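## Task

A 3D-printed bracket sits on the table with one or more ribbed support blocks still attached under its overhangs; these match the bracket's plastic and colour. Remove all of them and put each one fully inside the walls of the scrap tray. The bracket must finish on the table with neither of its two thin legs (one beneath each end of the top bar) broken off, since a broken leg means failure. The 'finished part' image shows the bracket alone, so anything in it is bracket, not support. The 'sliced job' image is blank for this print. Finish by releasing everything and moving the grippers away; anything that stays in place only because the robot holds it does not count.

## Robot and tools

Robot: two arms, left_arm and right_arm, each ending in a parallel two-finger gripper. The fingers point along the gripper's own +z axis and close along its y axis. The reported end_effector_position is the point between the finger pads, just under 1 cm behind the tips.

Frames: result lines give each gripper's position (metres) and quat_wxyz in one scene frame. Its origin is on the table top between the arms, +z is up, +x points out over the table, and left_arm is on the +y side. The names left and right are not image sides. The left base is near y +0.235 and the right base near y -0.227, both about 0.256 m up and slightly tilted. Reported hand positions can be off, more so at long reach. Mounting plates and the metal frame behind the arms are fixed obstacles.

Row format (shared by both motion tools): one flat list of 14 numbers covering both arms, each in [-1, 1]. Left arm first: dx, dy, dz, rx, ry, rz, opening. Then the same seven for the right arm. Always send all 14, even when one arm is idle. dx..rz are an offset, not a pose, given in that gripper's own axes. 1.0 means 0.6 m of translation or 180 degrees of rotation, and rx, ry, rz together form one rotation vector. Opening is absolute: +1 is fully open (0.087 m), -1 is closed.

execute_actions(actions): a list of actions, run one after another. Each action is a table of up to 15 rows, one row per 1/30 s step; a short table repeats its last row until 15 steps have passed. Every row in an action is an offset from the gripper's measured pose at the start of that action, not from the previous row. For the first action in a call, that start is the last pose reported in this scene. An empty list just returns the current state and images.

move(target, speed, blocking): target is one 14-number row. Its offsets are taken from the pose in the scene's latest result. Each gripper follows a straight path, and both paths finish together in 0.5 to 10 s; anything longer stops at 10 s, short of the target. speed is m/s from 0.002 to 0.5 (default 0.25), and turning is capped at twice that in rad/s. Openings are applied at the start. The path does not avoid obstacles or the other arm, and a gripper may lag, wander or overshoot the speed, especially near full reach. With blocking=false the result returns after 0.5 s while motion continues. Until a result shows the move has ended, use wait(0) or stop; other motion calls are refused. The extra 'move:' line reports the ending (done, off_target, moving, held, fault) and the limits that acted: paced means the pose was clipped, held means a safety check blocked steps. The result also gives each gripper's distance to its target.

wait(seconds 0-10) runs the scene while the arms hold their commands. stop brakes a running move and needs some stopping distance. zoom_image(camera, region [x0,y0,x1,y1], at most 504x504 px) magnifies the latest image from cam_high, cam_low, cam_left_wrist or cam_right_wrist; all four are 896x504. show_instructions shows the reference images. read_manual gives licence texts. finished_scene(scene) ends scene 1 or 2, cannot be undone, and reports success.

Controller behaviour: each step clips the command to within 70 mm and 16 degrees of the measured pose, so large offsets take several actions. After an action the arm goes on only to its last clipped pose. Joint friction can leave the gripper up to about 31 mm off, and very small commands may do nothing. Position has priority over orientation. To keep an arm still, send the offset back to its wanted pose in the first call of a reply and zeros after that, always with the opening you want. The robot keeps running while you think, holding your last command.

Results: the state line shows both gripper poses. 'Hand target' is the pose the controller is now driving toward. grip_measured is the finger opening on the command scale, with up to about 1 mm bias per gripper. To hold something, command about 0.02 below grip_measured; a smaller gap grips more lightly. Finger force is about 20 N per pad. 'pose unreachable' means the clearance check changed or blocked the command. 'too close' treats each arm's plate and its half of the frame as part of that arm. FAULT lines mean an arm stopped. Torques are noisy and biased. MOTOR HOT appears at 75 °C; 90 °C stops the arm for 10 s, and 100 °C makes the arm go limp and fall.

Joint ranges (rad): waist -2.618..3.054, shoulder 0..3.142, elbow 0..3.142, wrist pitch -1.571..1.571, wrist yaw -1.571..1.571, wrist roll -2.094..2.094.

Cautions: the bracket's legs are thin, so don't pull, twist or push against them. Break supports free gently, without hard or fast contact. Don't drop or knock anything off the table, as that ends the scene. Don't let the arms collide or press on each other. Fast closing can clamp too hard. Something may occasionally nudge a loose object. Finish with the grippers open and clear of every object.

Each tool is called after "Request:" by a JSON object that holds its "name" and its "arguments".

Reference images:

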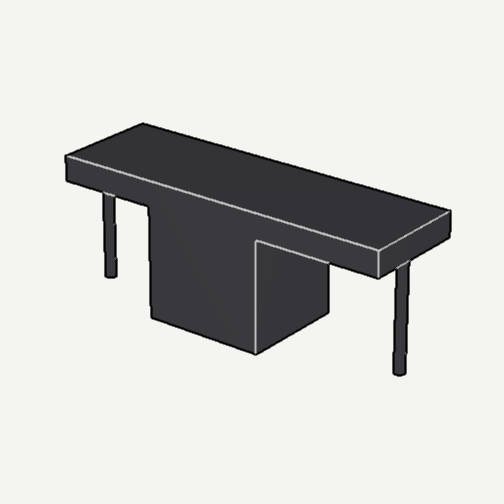

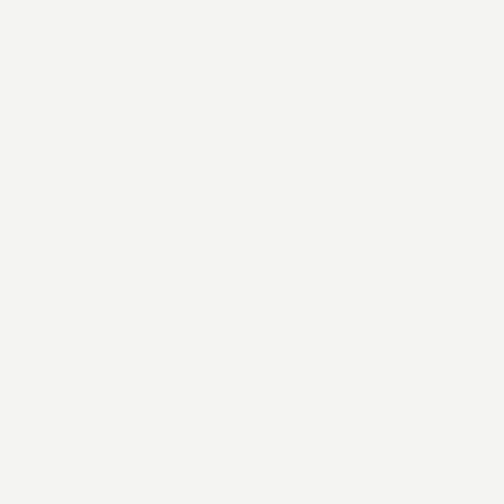

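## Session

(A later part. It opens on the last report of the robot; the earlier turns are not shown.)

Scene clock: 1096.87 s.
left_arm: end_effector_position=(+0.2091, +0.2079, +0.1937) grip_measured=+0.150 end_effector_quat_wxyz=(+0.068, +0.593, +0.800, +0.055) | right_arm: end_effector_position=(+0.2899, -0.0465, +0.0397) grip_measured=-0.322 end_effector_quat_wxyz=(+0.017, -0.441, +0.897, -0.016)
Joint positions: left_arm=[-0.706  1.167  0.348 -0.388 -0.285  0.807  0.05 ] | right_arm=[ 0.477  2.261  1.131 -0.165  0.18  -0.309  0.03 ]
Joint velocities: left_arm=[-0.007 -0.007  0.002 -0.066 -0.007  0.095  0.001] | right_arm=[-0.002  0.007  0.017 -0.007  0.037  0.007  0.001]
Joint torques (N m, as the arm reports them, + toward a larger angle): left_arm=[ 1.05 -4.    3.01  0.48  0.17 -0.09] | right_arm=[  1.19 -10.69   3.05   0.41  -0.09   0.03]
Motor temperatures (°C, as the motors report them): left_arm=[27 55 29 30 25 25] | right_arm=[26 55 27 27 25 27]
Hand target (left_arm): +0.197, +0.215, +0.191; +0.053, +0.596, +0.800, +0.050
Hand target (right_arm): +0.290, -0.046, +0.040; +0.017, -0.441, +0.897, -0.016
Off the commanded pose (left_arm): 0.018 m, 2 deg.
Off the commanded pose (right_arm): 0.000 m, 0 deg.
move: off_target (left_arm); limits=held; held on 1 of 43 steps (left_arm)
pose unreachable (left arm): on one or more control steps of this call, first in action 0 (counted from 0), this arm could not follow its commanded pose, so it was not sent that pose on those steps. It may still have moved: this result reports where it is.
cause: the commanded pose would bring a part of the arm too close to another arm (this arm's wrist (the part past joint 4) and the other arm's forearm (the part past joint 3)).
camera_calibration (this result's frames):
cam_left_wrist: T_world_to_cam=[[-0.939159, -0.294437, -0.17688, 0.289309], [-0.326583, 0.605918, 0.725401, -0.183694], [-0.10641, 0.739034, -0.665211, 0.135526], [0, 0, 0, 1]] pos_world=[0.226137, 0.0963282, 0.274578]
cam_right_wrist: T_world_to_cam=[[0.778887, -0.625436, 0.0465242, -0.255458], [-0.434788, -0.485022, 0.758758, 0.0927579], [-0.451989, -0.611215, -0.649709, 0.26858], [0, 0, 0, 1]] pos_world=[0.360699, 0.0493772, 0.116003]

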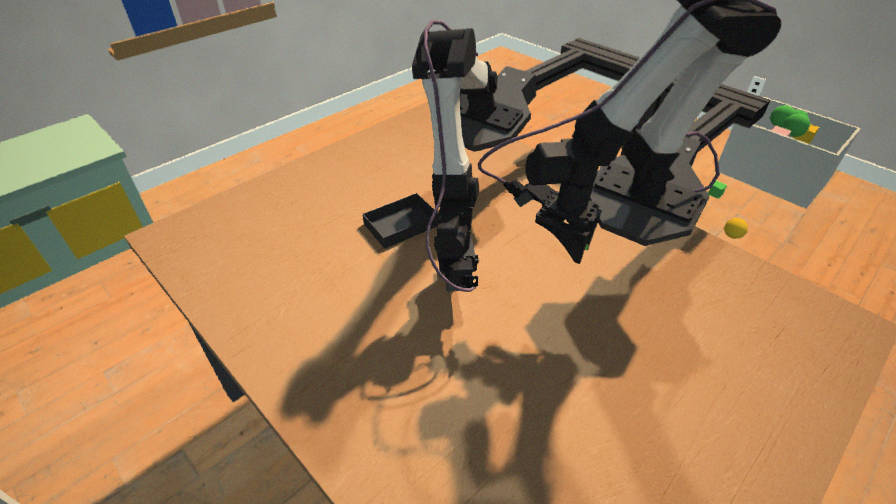

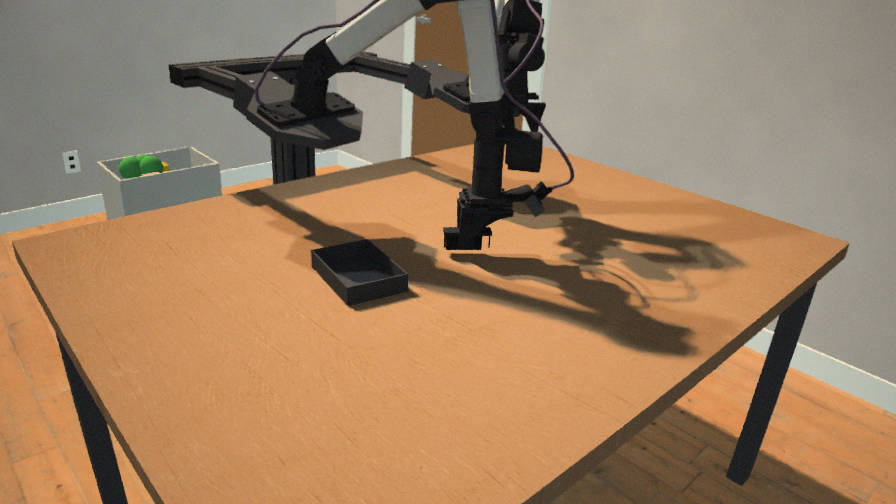

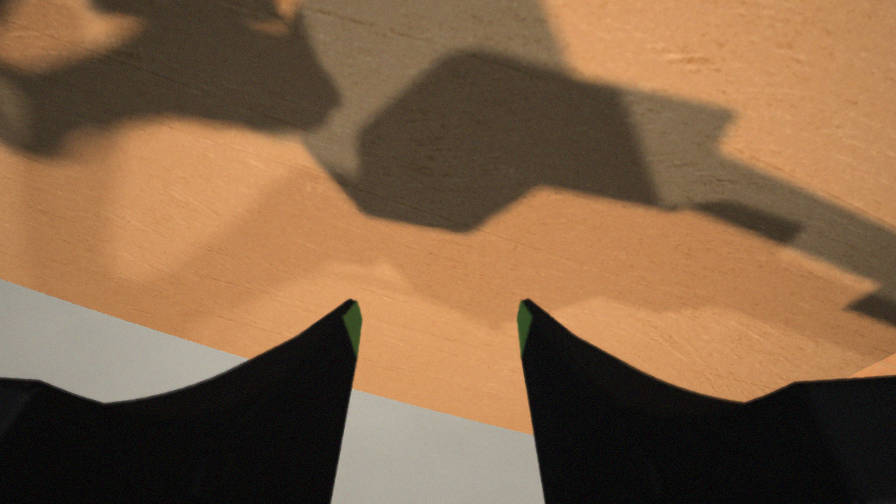

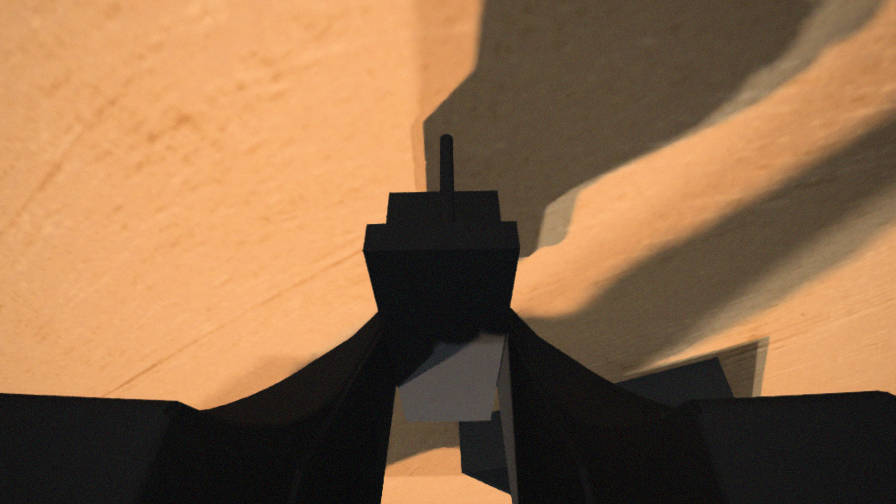

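Request:
{"name": "move", "arguments": {"target": [0.0687, 0.0612, -0.0263, 0.0333, 0.0514, -0.4714, 0.15, -0.1475, -0.1198, -0.0347, 0.001, 0.0196, 0.8018, -0.35], "speed": 0.25}}

Scene clock: 1114.20 s.
left_arm: end_effector_position=(+0.2318, +0.2608, +0.2130) grip_measured=+0.150 end_effector_quat_wxyz=(+0.015, -0.094, +0.995, +0.010) | right_arm: end_effector_position=(+0.3909, -0.0197, +0.0615) grip_measured=-0.321 end_effector_quat_wxyz=(+0.001, +0.711, +0.703, -0.008)
Joint positions: left_arm=[-0.089  1.291  0.645 -0.614 -0.062 -0.091  0.05 ] | right_arm=[ 0.271  2.261  1.373 -0.427  0.099  1.993  0.03 ]
Joint velocities: left_arm=[-0.012 -0.012 -0.027 -0.081 -0.051 -0.022  0.   ] | right_arm=[-0.002 -0.022 -0.007 -0.066 -0.007  0.066  0.   ]
Joint torques (N m, as the arm reports them, + toward a larger angle): left_arm=[ 1.47 -2.88  7.22  0.28  0.14 -0.17] | right_arm=[ -0.16 -11.77   6.27   0.1   -0.12   0.12]
Motor temperatures (°C, as the motors report them): left_arm=[26 50 30 30 25 25] | right_arm=[26 55 27 27 25 27]
Hand target (left_arm): +0.231, +0.261, +0.213; +0.001, -0.102, +0.995, +0.007
Hand target (right_arm): +0.400, -0.019, +0.065; -0.000, +0.719, +0.695, -0.000
Off the commanded pose (left_arm): 0.004 m, 2 deg.
Off the commanded pose (right_arm): 0.010 m, 2 deg.
move: done
camera_calibration (this result's frames):
cam_left_wrist: T_world_to_cam=[[0.192375, -0.980988, -0.0255658, 0.214163], [-0.649833, -0.14687, 0.745752, 0.0445961], [-0.735329, -0.126851, -0.665733, 0.48345], [0, 0, 0, 1]] pos_world=[0.343275, 0.277968, 0.294066]
cam_right_wrist: T_world_to_cam=[[-0.999403, 0.0320904, 0.0128356, 0.39175], [0.0305545, 0.646743, 0.762095, -0.0267386], [0.0161546, 0.762032, -0.647337, 0.188668], [0, 0, 0, 1]] pos_world=[0.389285, -0.13905, 0.137481]

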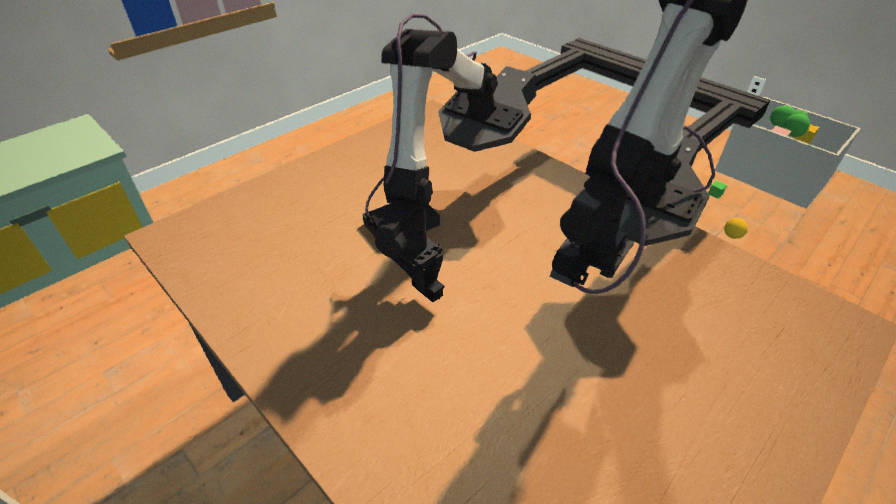

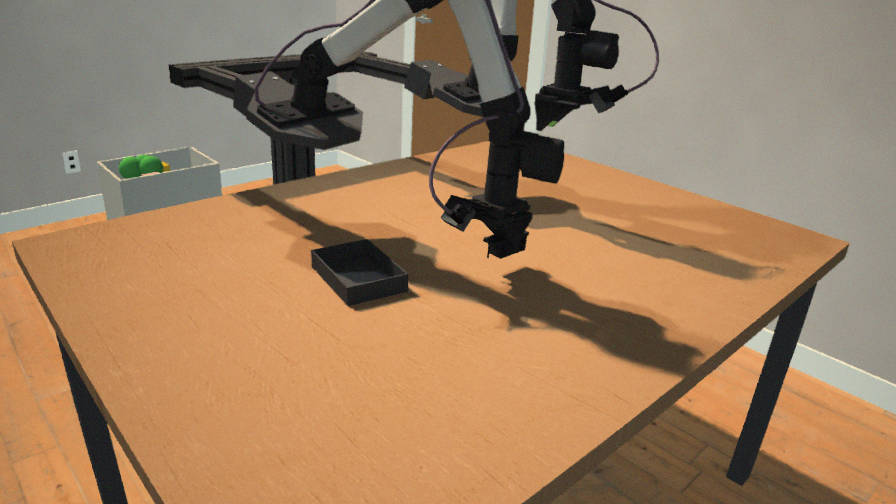

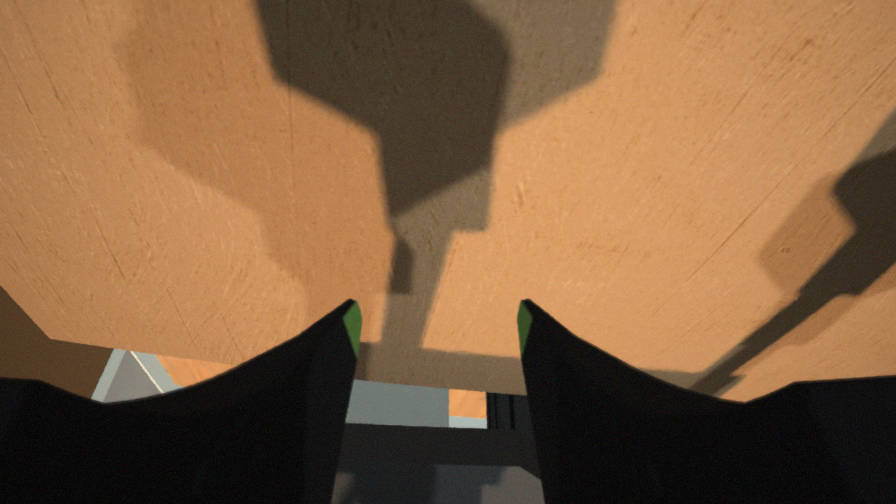

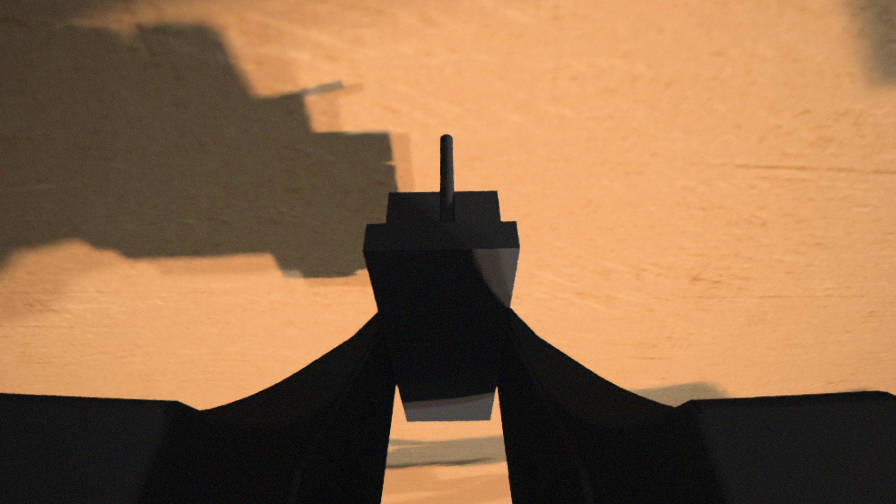

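Request:
{"name": "move", "arguments": {"target": [-0.2235, -0.4042, 0.1633, 0.0281, 0.0494, -0.4368, 0.15, 0, 0.0417, -0.0087, -0.003, 0.0042, 0.024, -0.35], "speed": 0.25}}

Scene clock: 1140.10 s.
left_arm: end_effector_position=(+0.4051, +0.0529, +0.1182) grip_measured=+0.150 end_effector_quat_wxyz=(-0.049, -0.703, +0.708, -0.046) | right_arm: end_effector_position=(+0.4116, -0.0160, +0.0718) grip_measured=-0.321 end_effector_quat_wxyz=(+0.005, +0.730, +0.684, +0.003)
Joint positions: left_arm=[-0.505  2.11   1.268 -0.452 -0.021 -1.868  0.05 ] | right_arm=[ 0.264  2.261  1.437 -0.467  0.097  2.037  0.03 ]
Joint velocities: left_arm=[-0.002  0.002  0.012 -0.037  0.007 -0.022 -0.   ] | right_arm=[-0.007 -0.007  0.002  0.051 -0.051 -0.066 -0.001]
Joint torques (N m, as the arm reports them, + toward a larger angle): left_arm=[-2.31 -8.27  6.38  0.47  0.13 -0.21] | right_arm=[ -0.74 -10.36   6.58   0.12  -0.14   0.11]
Motor temperatures (°C, as the motors report them): left_arm=[26 45 32 29 25 25] | right_arm=[26 57 29 27 25 27]
Hand target (left_arm): +0.408, +0.045, +0.114; +0.052, +0.703, -0.708, +0.051
Hand target (right_arm): +0.416, -0.020, +0.067; +0.000, +0.738, +0.675, +0.000
Off the commanded pose (left_arm): 0.008 m, 0 deg.
Off the commanded pose (right_arm): 0.008 m, 1 deg.
move: done
camera_calibration (this result's frames):
cam_left_wrist: T_world_to_cam=[[0.999912, -0.00405306, -0.0126709, -0.405902], [0.00855054, -0.533868, 0.845524, -0.0606567], [-0.0101916, -0.845558, -0.533786, 0.250121], [0, 0, 0, 1]] pos_world=[0.408934, 0.177464, 0.179655]
cam_right_wrist: T_world_to_cam=[[-0.996344, 0.085001, -0.00854571, 0.413312], [0.0477658, 0.637223, 0.769198, -0.045372], [0.0708281, 0.765978, -0.638953, 0.169188], [0, 0, 0, 1]] pos_world=[0.401985, -0.135814, 0.146536]

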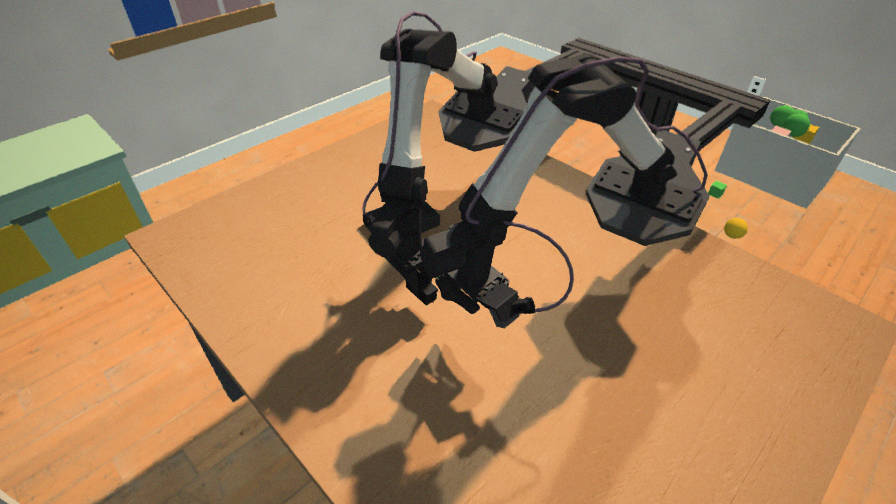

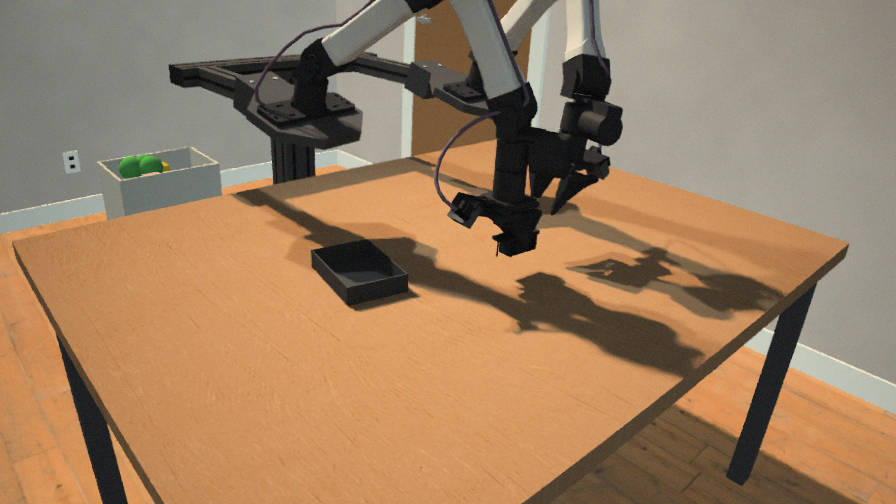

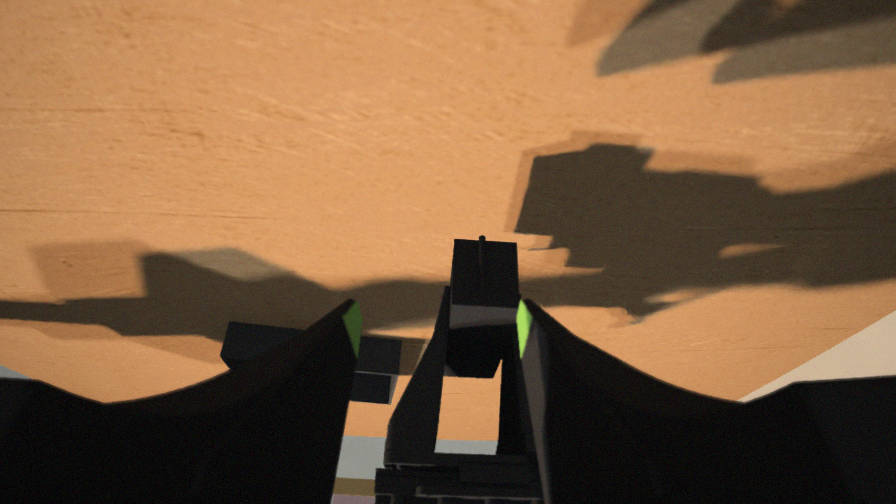

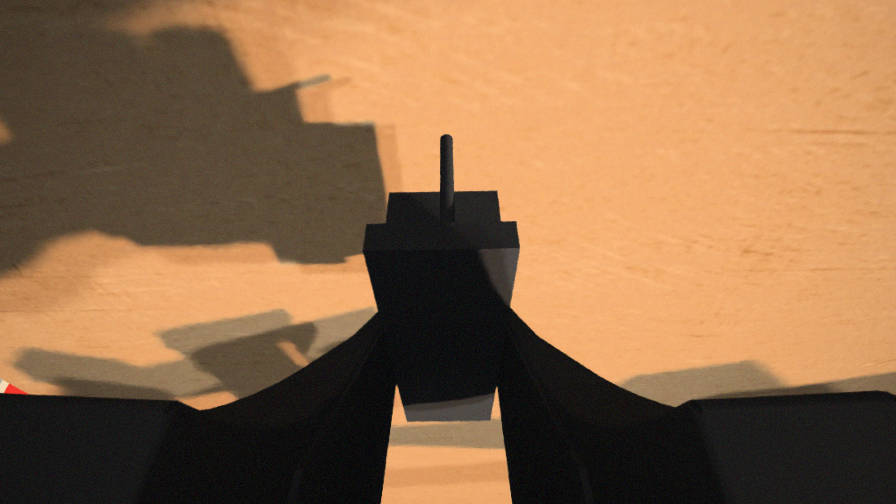

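Request:
{"name": "zoom_image", "arguments": {"camera": "cam_left_wrist", "region": [340, 200, 600, 420]}}

Region (340, 200, 600, 420) of cam_left_wrist's 896x504 image, scaled by 1.938, with more detail than that image has; it fills the top 426 rows of this view, and the rest is white.

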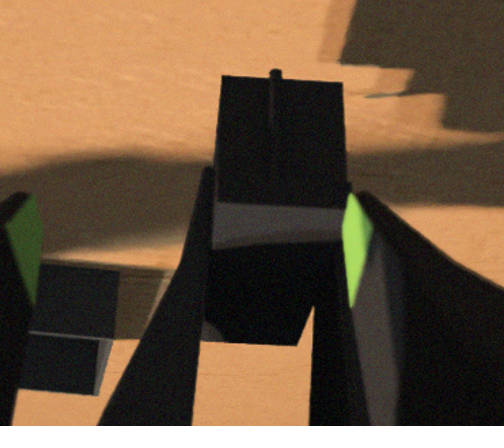

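Request:
{"name": "move", "arguments": {"target": [0.088, -0.034, 0.006, 0, 0, 0.008, 0.15, 0, 0, 0, 0, 0, 0, -0.35], "speed": 0.08}}

Scene clock: 1169.33 s.
left_arm: end_effector_position=(+0.4299, +0.0002, +0.1303) grip_measured=+0.150 end_effector_quat_wxyz=(-0.046, -0.694, +0.716, -0.064) | right_arm: end_effector_position=(+0.4116, -0.0160, +0.0718) grip_measured=-0.321 end_effector_quat_wxyz=(+0.005, +0.730, +0.684, +0.003)
Joint positions: left_arm=[-0.605  2.191  1.458 -0.529 -0.039 -1.937  0.05 ] | right_arm=[ 0.264  2.261  1.437 -0.467  0.097  2.037  0.03 ]
Joint velocities: left_arm=[-0.002  0.012 -0.002  0.007 -0.022  0.022 -0.   ] | right_arm=[-0.002 -0.002  0.017  0.051  0.037 -0.051 -0.   ]
Joint torques (N m, as the arm reports them, + toward a larger angle): left_arm=[-2.47 -9.05  6.94  0.29 -0.02 -0.21] | right_arm=[  0.59 -12.13   4.6    0.23  -0.02   0.02]
Motor temperatures (°C, as the motors report them): left_arm=[26 48 32 29 25 25] | right_arm=[26 56 30 27 25 27]
Hand target (left_arm): +0.424, -0.001, +0.122; +0.049, +0.694, -0.717, +0.047
Hand target (right_arm): +0.412, -0.016, +0.072; +0.005, +0.730, +0.684, +0.003
Off the commanded pose (left_arm): 0.010 m, 2 deg.
Off the commanded pose (right_arm): 0.000 m, 0 deg.
move: done
camera_calibration (this result's frames):
cam_left_wrist: T_world_to_cam=[[0.999492, -0.0245495, 0.0203169, -0.434885], [-0.030061, -0.514843, 0.856757, -0.0840924], [-0.0105729, -0.856933, -0.51532, 0.20998], [0, 0, 0, 1]] pos_world=[0.434356, 0.125968, 0.189089]
cam_right_wrist: T_world_to_cam=[[-0.996344, 0.085001, -0.00854571, 0.413312], [0.0477658, 0.637223, 0.769198, -0.045372], [0.0708281, 0.765978, -0.638953, 0.169188], [0, 0, 0, 1]] pos_world=[0.401985, -0.135814, 0.146536]

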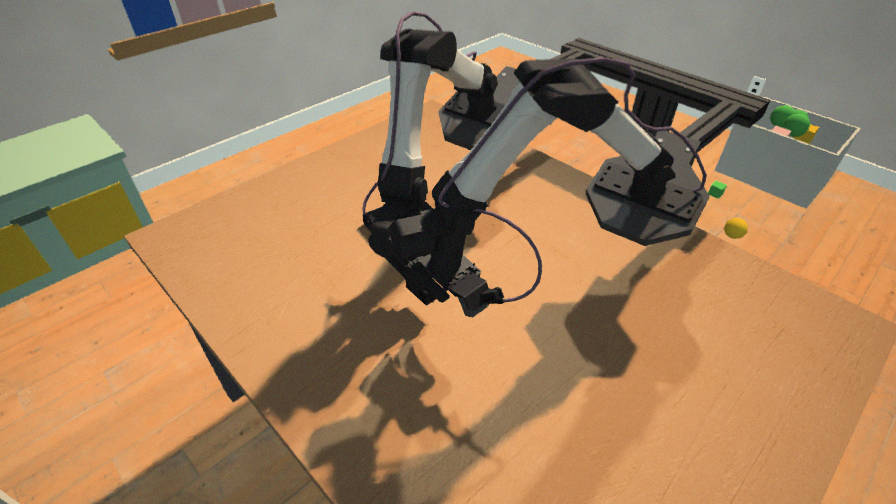

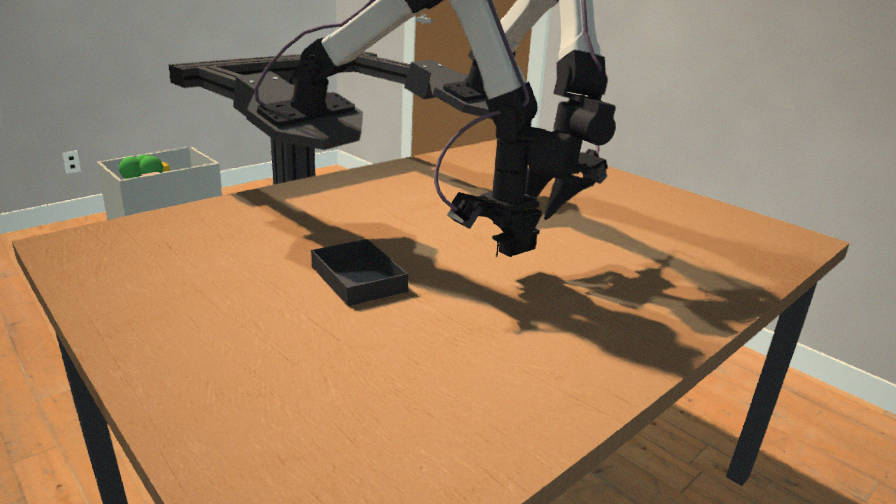

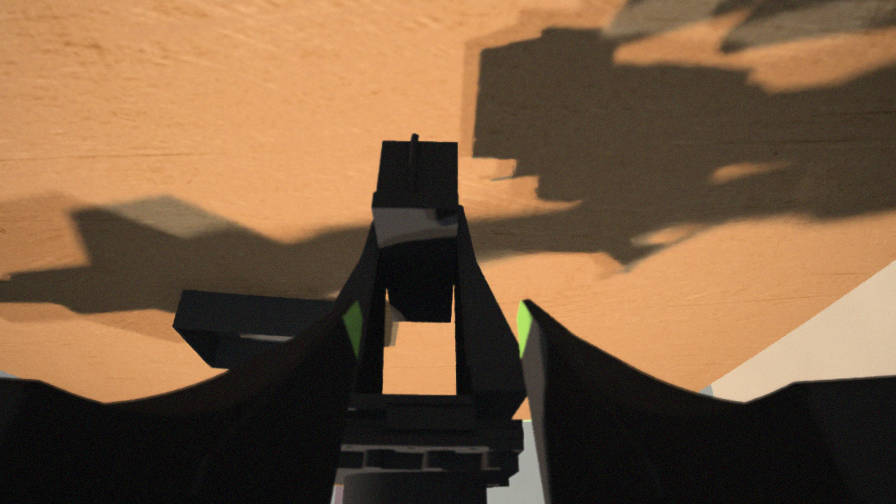

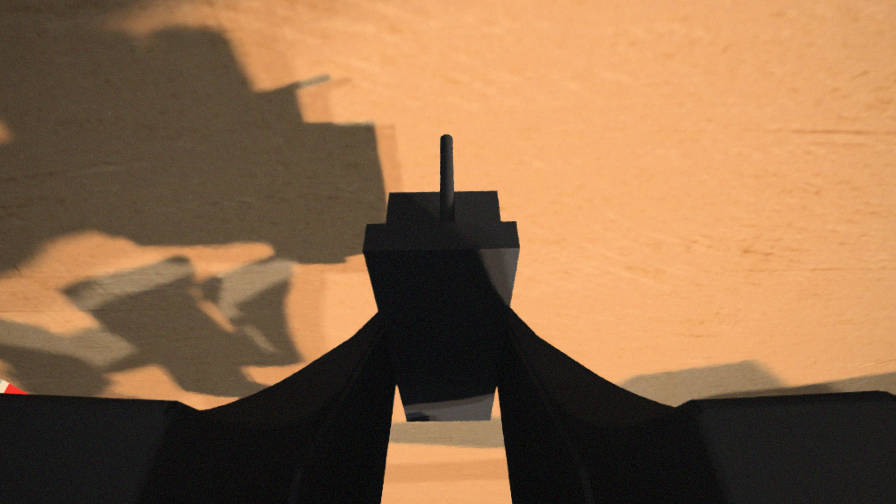

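Request:
{"name": "zoom_image", "arguments": {"camera": "cam_left_wrist", "region": [320, 110, 560, 370]}}

Request:
{"name": "zoom_image", "arguments": {"camera": "cam_high", "region": [340, 180, 540, 340]}}

Region (320, 110, 560, 370) of cam_left_wrist's 896x504 image, scaled by 1.938, with more detail than that image has; it fills the left 465 columns of this view, and the rest is white.

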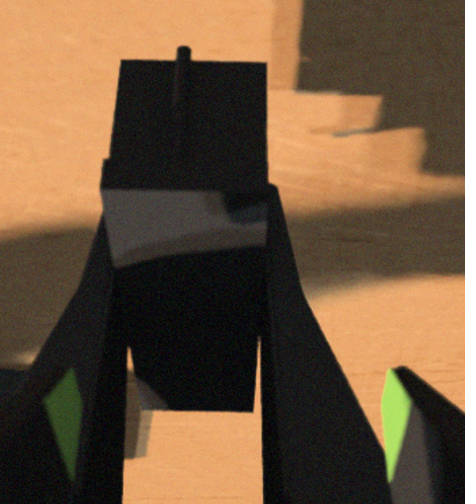

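Region (340, 180, 540, 340) of cam_high's 896x504 image, scaled by 2.520, with more detail than that image has; it fills the top 403 rows of this view, and the rest is white.

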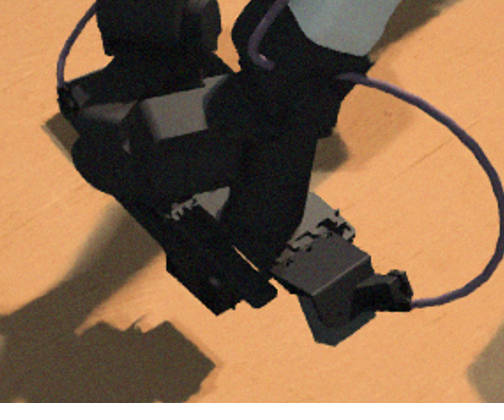

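Request:
{"name": "move", "arguments": {"target": [0.0, 0.016, 0.048, 0, 0, 0.006, 0.15, 0, 0, 0, 0, 0, 0, -0.35], "speed": 0.05}}

Scene clock: 1210.77 s.
left_arm: end_effector_position=(+0.4333, -0.0039, +0.1159) grip_measured=+0.150 end_effector_quat_wxyz=(-0.039, -0.692, +0.717, -0.077) | right_arm: end_effector_position=(+0.4116, -0.0160, +0.0718) grip_measured=-0.321 end_effector_quat_wxyz=(+0.005, +0.730, +0.684, +0.003)
Joint positions: left_arm=[-0.605  2.225  1.447 -0.455 -0.04  -1.93   0.05 ] | right_arm=[ 0.264  2.261  1.437 -0.467  0.097  2.037  0.03 ]
Joint velocities: left_arm=[-0.012 -0.002 -0.002  0.066 -0.007  0.051 -0.   ] | right_arm=[ 0.007  0.007 -0.017 -0.007 -0.081 -0.022 -0.   ]
Joint torques (N m, as the arm reports them, + toward a larger angle): left_arm=[-2.27 -9.55  3.19  0.63  0.04 -0.12] | right_arm=[  0.67 -12.09   4.56   0.23  -0.01   0.03]
Motor temperatures (°C, as the motors report them): left_arm=[26 51 33 28 25 25] | right_arm=[26 60 29 27 25 27]
Hand target (left_arm): +0.420, -0.004, +0.102; +0.045, +0.687, -0.722, +0.065
Hand target (right_arm): +0.412, -0.016, +0.072; +0.005, +0.730, +0.684, +0.003
Off the commanded pose (left_arm): 0.019 m, 2 deg.
Off the commanded pose (right_arm): 0.000 m, 0 deg.
move: off_target (left_arm)
camera_calibration (this result's frames):
cam_left_wrist: T_world_to_cam=[[0.998516, -0.0268325, 0.0473905, -0.4408], [-0.0544518, -0.506581, 0.860471, -0.0636495], [0.000918468, -0.861775, -0.50729, 0.193199], [0, 0, 0, 1]] pos_world=[0.436502, 0.122423, 0.173666]
cam_right_wrist: T_world_to_cam=[[-0.996344, 0.085001, -0.00854571, 0.413312], [0.0477658, 0.637223, 0.769198, -0.045372], [0.0708281, 0.765978, -0.638953, 0.169188], [0, 0, 0, 1]] pos_world=[0.401985, -0.135814, 0.146536]

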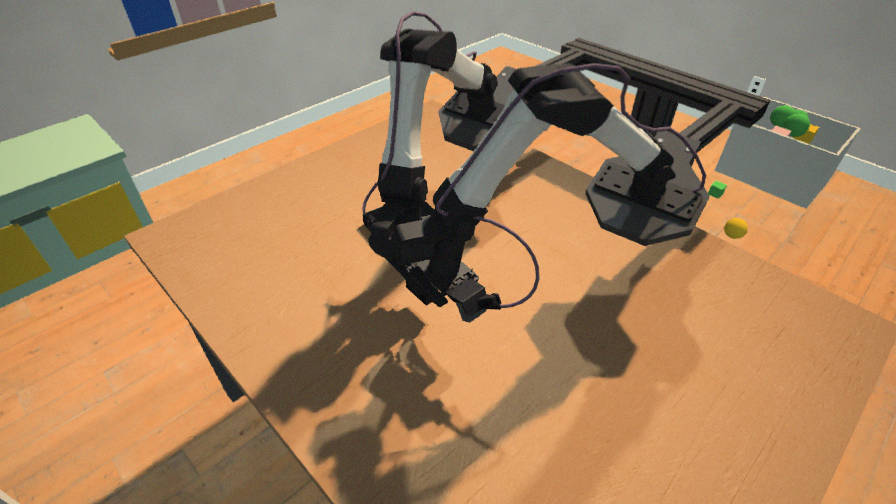

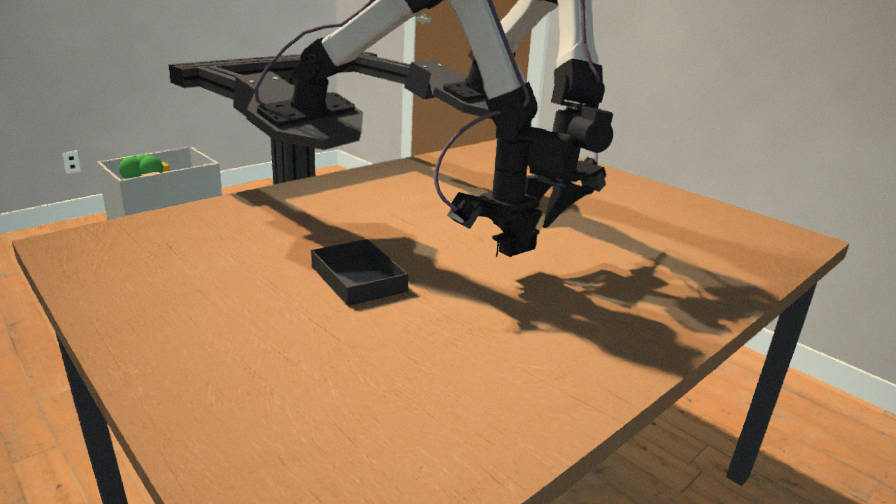

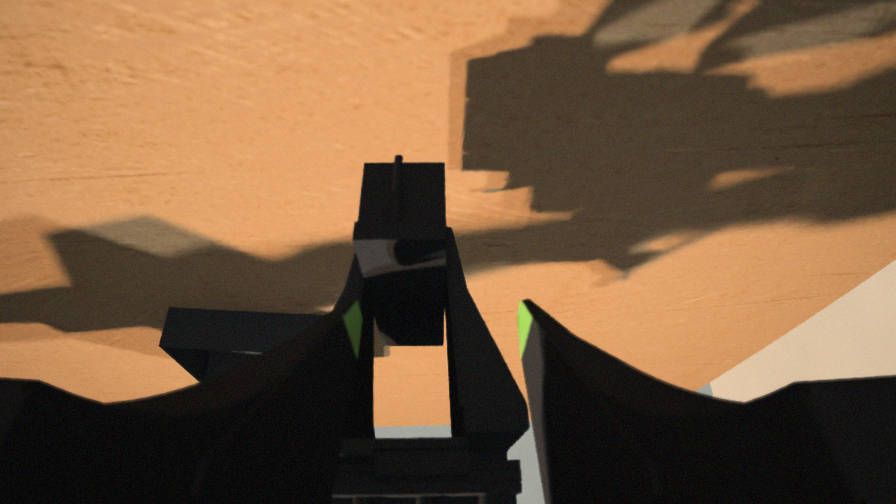

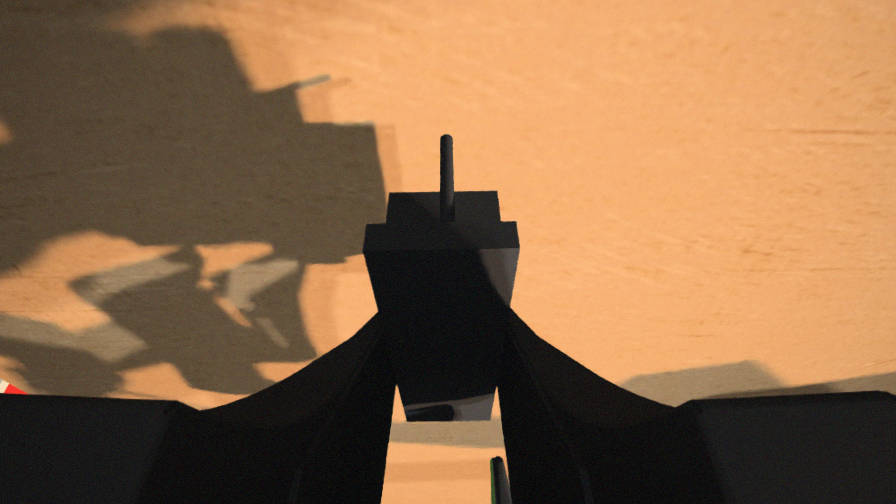

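Request:
{"name": "move", "arguments": {"target": [-0.0053, 0.0333, 0.0175, -0.0097, -0.003, 0.0016, 0.15, 0, 0, 0, 0, 0, 0, -0.35], "speed": 0.05}}

Scene clock: 1221.30 s.
left_arm: end_effector_position=(+0.4222, -0.0004, +0.1091) grip_measured=+0.150 end_effector_quat_wxyz=(-0.044, -0.691, +0.718, -0.067) | right_arm: end_effector_position=(+0.4116, -0.0160, +0.0718) grip_measured=-0.321 end_effector_quat_wxyz=(+0.005, +0.730, +0.684, +0.003)
Joint positions: left_arm=[-0.605  2.225  1.413 -0.444 -0.04  -1.929  0.05 ] | right_arm=[ 0.264  2.261  1.437 -0.467  0.097  2.037  0.03 ]
Joint velocities: left_arm=[-0.002  0.012  0.007 -0.007 -0.051 -0.022 -0.001] | right_arm=[-0.002 -0.007 -0.002 -0.037  0.066  0.007 -0.001]
Joint torques (N m, as the arm reports them, + toward a larger angle): left_arm=[ -2.62 -10.75   2.88   0.62   0.04  -0.21] | right_arm=[  0.62 -12.07   4.56   0.23   0.     0.03]
Motor temperatures (°C, as the motors report them): left_arm=[26 52 32 28 25 25] | right_arm=[26 60 29 27 25 27]
Hand target (left_arm): +0.414, -0.002, +0.104; +0.046, +0.690, -0.720, +0.063
Hand target (right_arm): +0.412, -0.016, +0.072; +0.005, +0.730, +0.684, +0.003
Off the commanded pose (left_arm): 0.010 m, 1 deg.
Off the commanded pose (right_arm): 0.000 m, 0 deg.
move: done
camera_calibration (this result's frames):
cam_left_wrist: T_world_to_cam=[[0.999146, -0.0314164, 0.0268519, -0.427332], [-0.0391894, -0.513911, 0.856948, -0.0627066], [-0.0131228, -0.857268, -0.514703, 0.199482], [0, 0, 0, 1]] pos_world=[0.427127, 0.125359, 0.167885]
cam_right_wrist: T_world_to_cam=[[-0.996344, 0.085001, -0.00854571, 0.413312], [0.0477658, 0.637223, 0.769198, -0.045372], [0.0708281, 0.765978, -0.638953, 0.169188], [0, 0, 0, 1]] pos_world=[0.401985, -0.135814, 0.146536]

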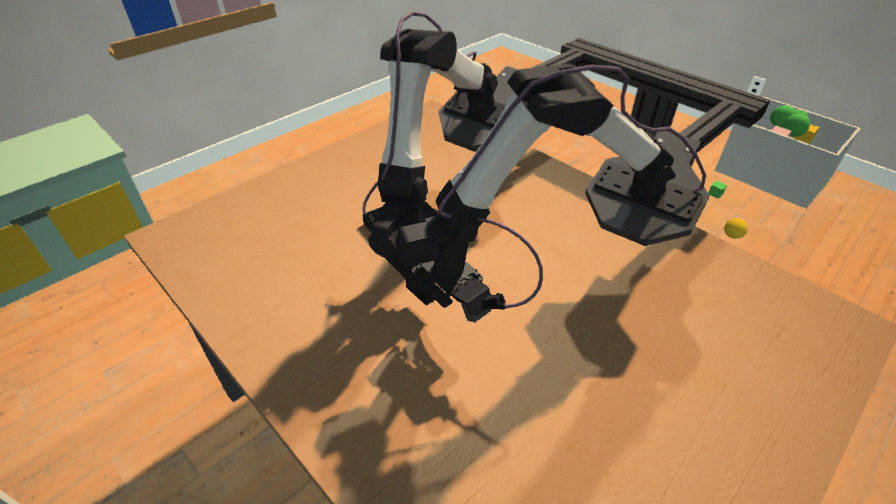

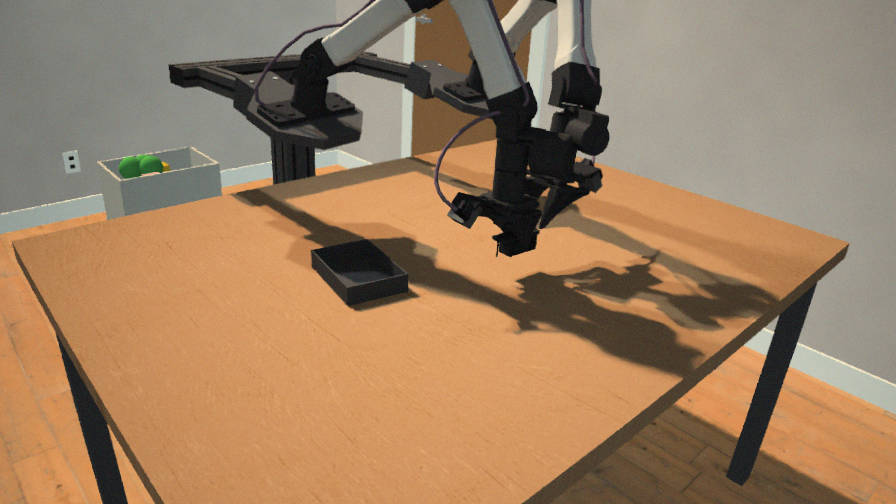

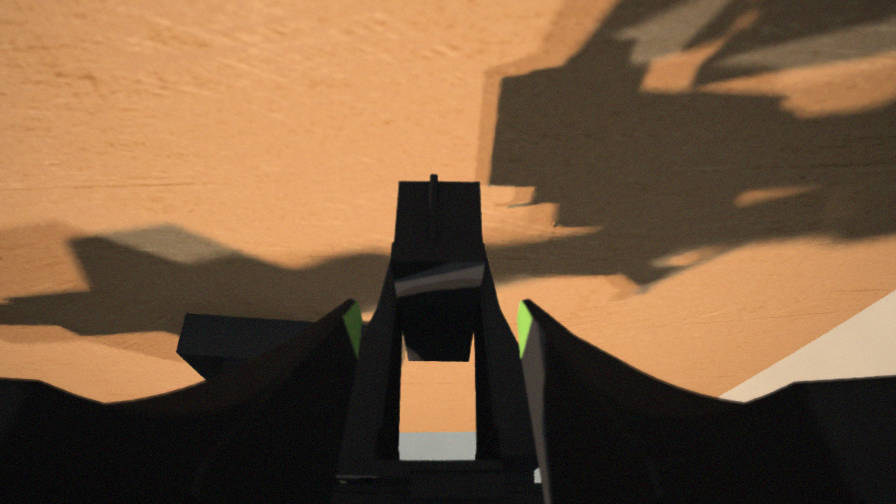

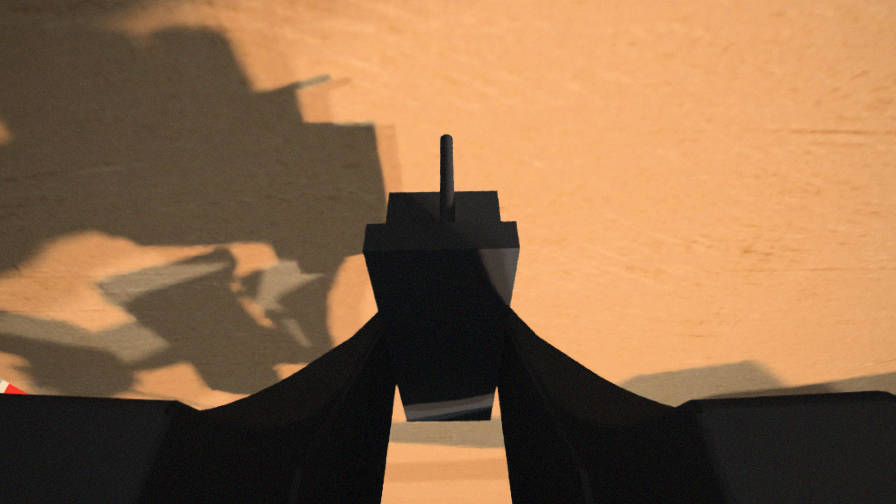

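Request:
{"name": "move", "arguments": {"target": [0.0043, -0.0003, 0.0532, -0.0028, -0.0009, 0.0011, 0.15, 0, 0, 0, 0, 0, 0, -0.35], "speed": 0.04}}

Scene clock: 1233.07 s.
left_arm: end_effector_position=(+0.4184, -0.0035, +0.0844) grip_measured=+0.150 end_effector_quat_wxyz=(-0.048, -0.691, +0.719, -0.058) | right_arm: end_effector_position=(+0.4116, -0.0160, +0.0718) grip_measured=-0.321 end_effector_quat_wxyz=(+0.005, +0.730, +0.684, +0.003)
Joint positions: left_arm=[-0.605  2.301  1.438 -0.414 -0.04  -1.929  0.05 ] | right_arm=[ 0.264  2.261  1.437 -0.467  0.097  2.037  0.03 ]
Joint velocities: left_arm=[-0.017 -0.002  0.007 -0.007 -0.022 -0.081  0.   ] | right_arm=[ 0.007 -0.007  0.007  0.037  0.051  0.022  0.   ]
Joint torques (N m, as the arm reports them, + toward a larger angle): left_arm=[-2.14 -9.26  6.38  0.55  0.05 -0.17] | right_arm=[  0.67 -12.1    4.65   0.23   0.01   0.04]
Motor temperatures (°C, as the motors report them): left_arm=[26 53 32 28 25 25] | right_arm=[26 61 29 27 25 27]
Hand target (left_arm): +0.422, -0.008, +0.078; +0.046, +0.690, -0.720, +0.063
Hand target (right_arm): +0.412, -0.016, +0.072; +0.005, +0.730, +0.684, +0.003
Off the commanded pose (left_arm): 0.009 m, 1 deg.
Off the commanded pose (right_arm): 0.000 m, 0 deg.
move: done
camera_calibration (this result's frames):
cam_left_wrist: T_world_to_cam=[[0.999351, -0.0350438, 0.00830756, -0.421481], [-0.0253478, -0.520524, 0.853471, -0.04878], [-0.0255846, -0.853128, -0.521074, 0.189843], [0, 0, 0, 1]] pos_world=[0.424828, 0.121799, 0.144056]
cam_right_wrist: T_world_to_cam=[[-0.996344, 0.085001, -0.00854571, 0.413312], [0.0477658, 0.637223, 0.769198, -0.045372], [0.0708281, 0.765978, -0.638953, 0.169188], [0, 0, 0, 1]] pos_world=[0.401985, -0.135814, 0.146536]

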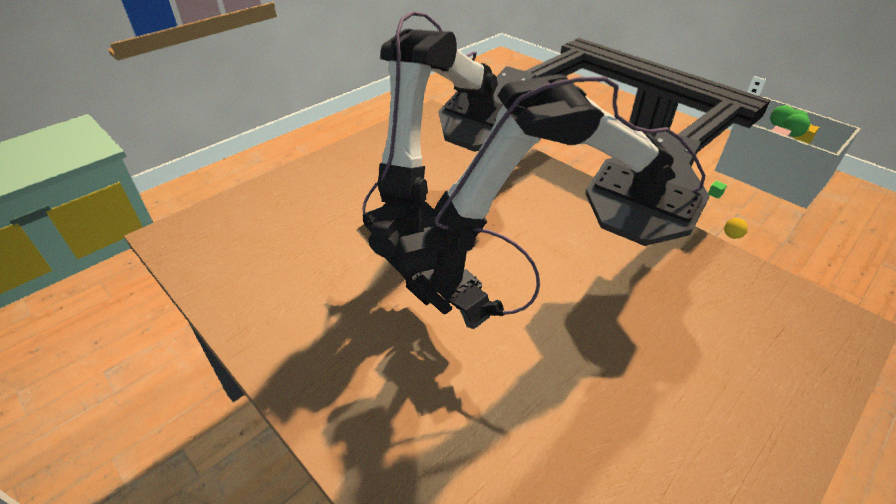

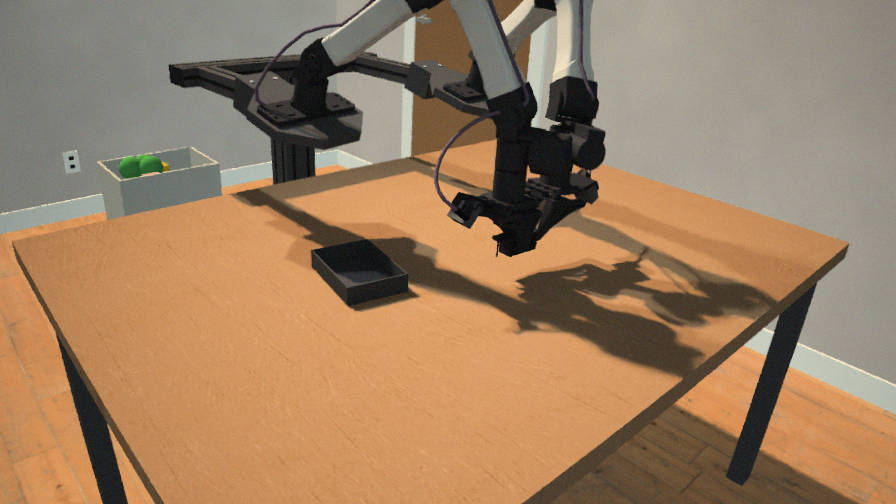

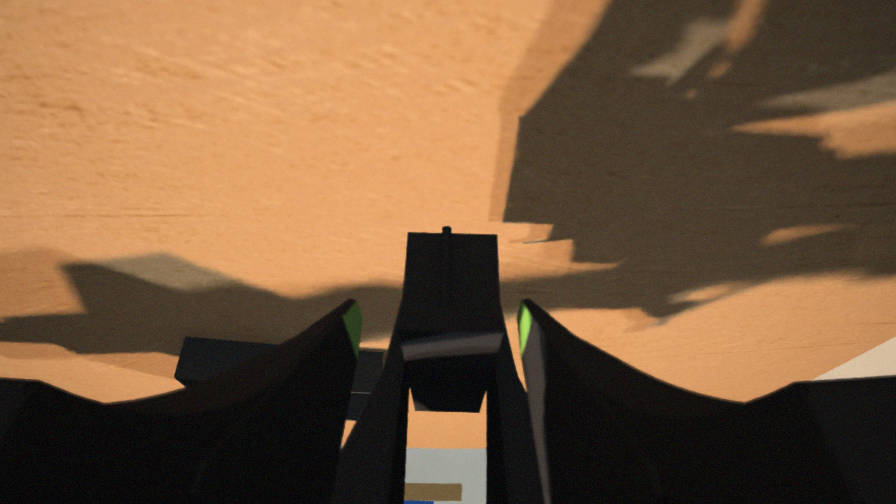

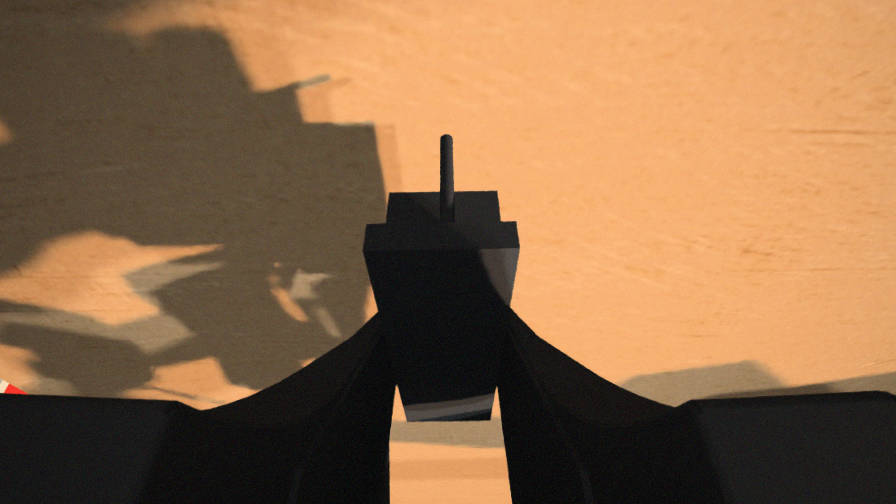

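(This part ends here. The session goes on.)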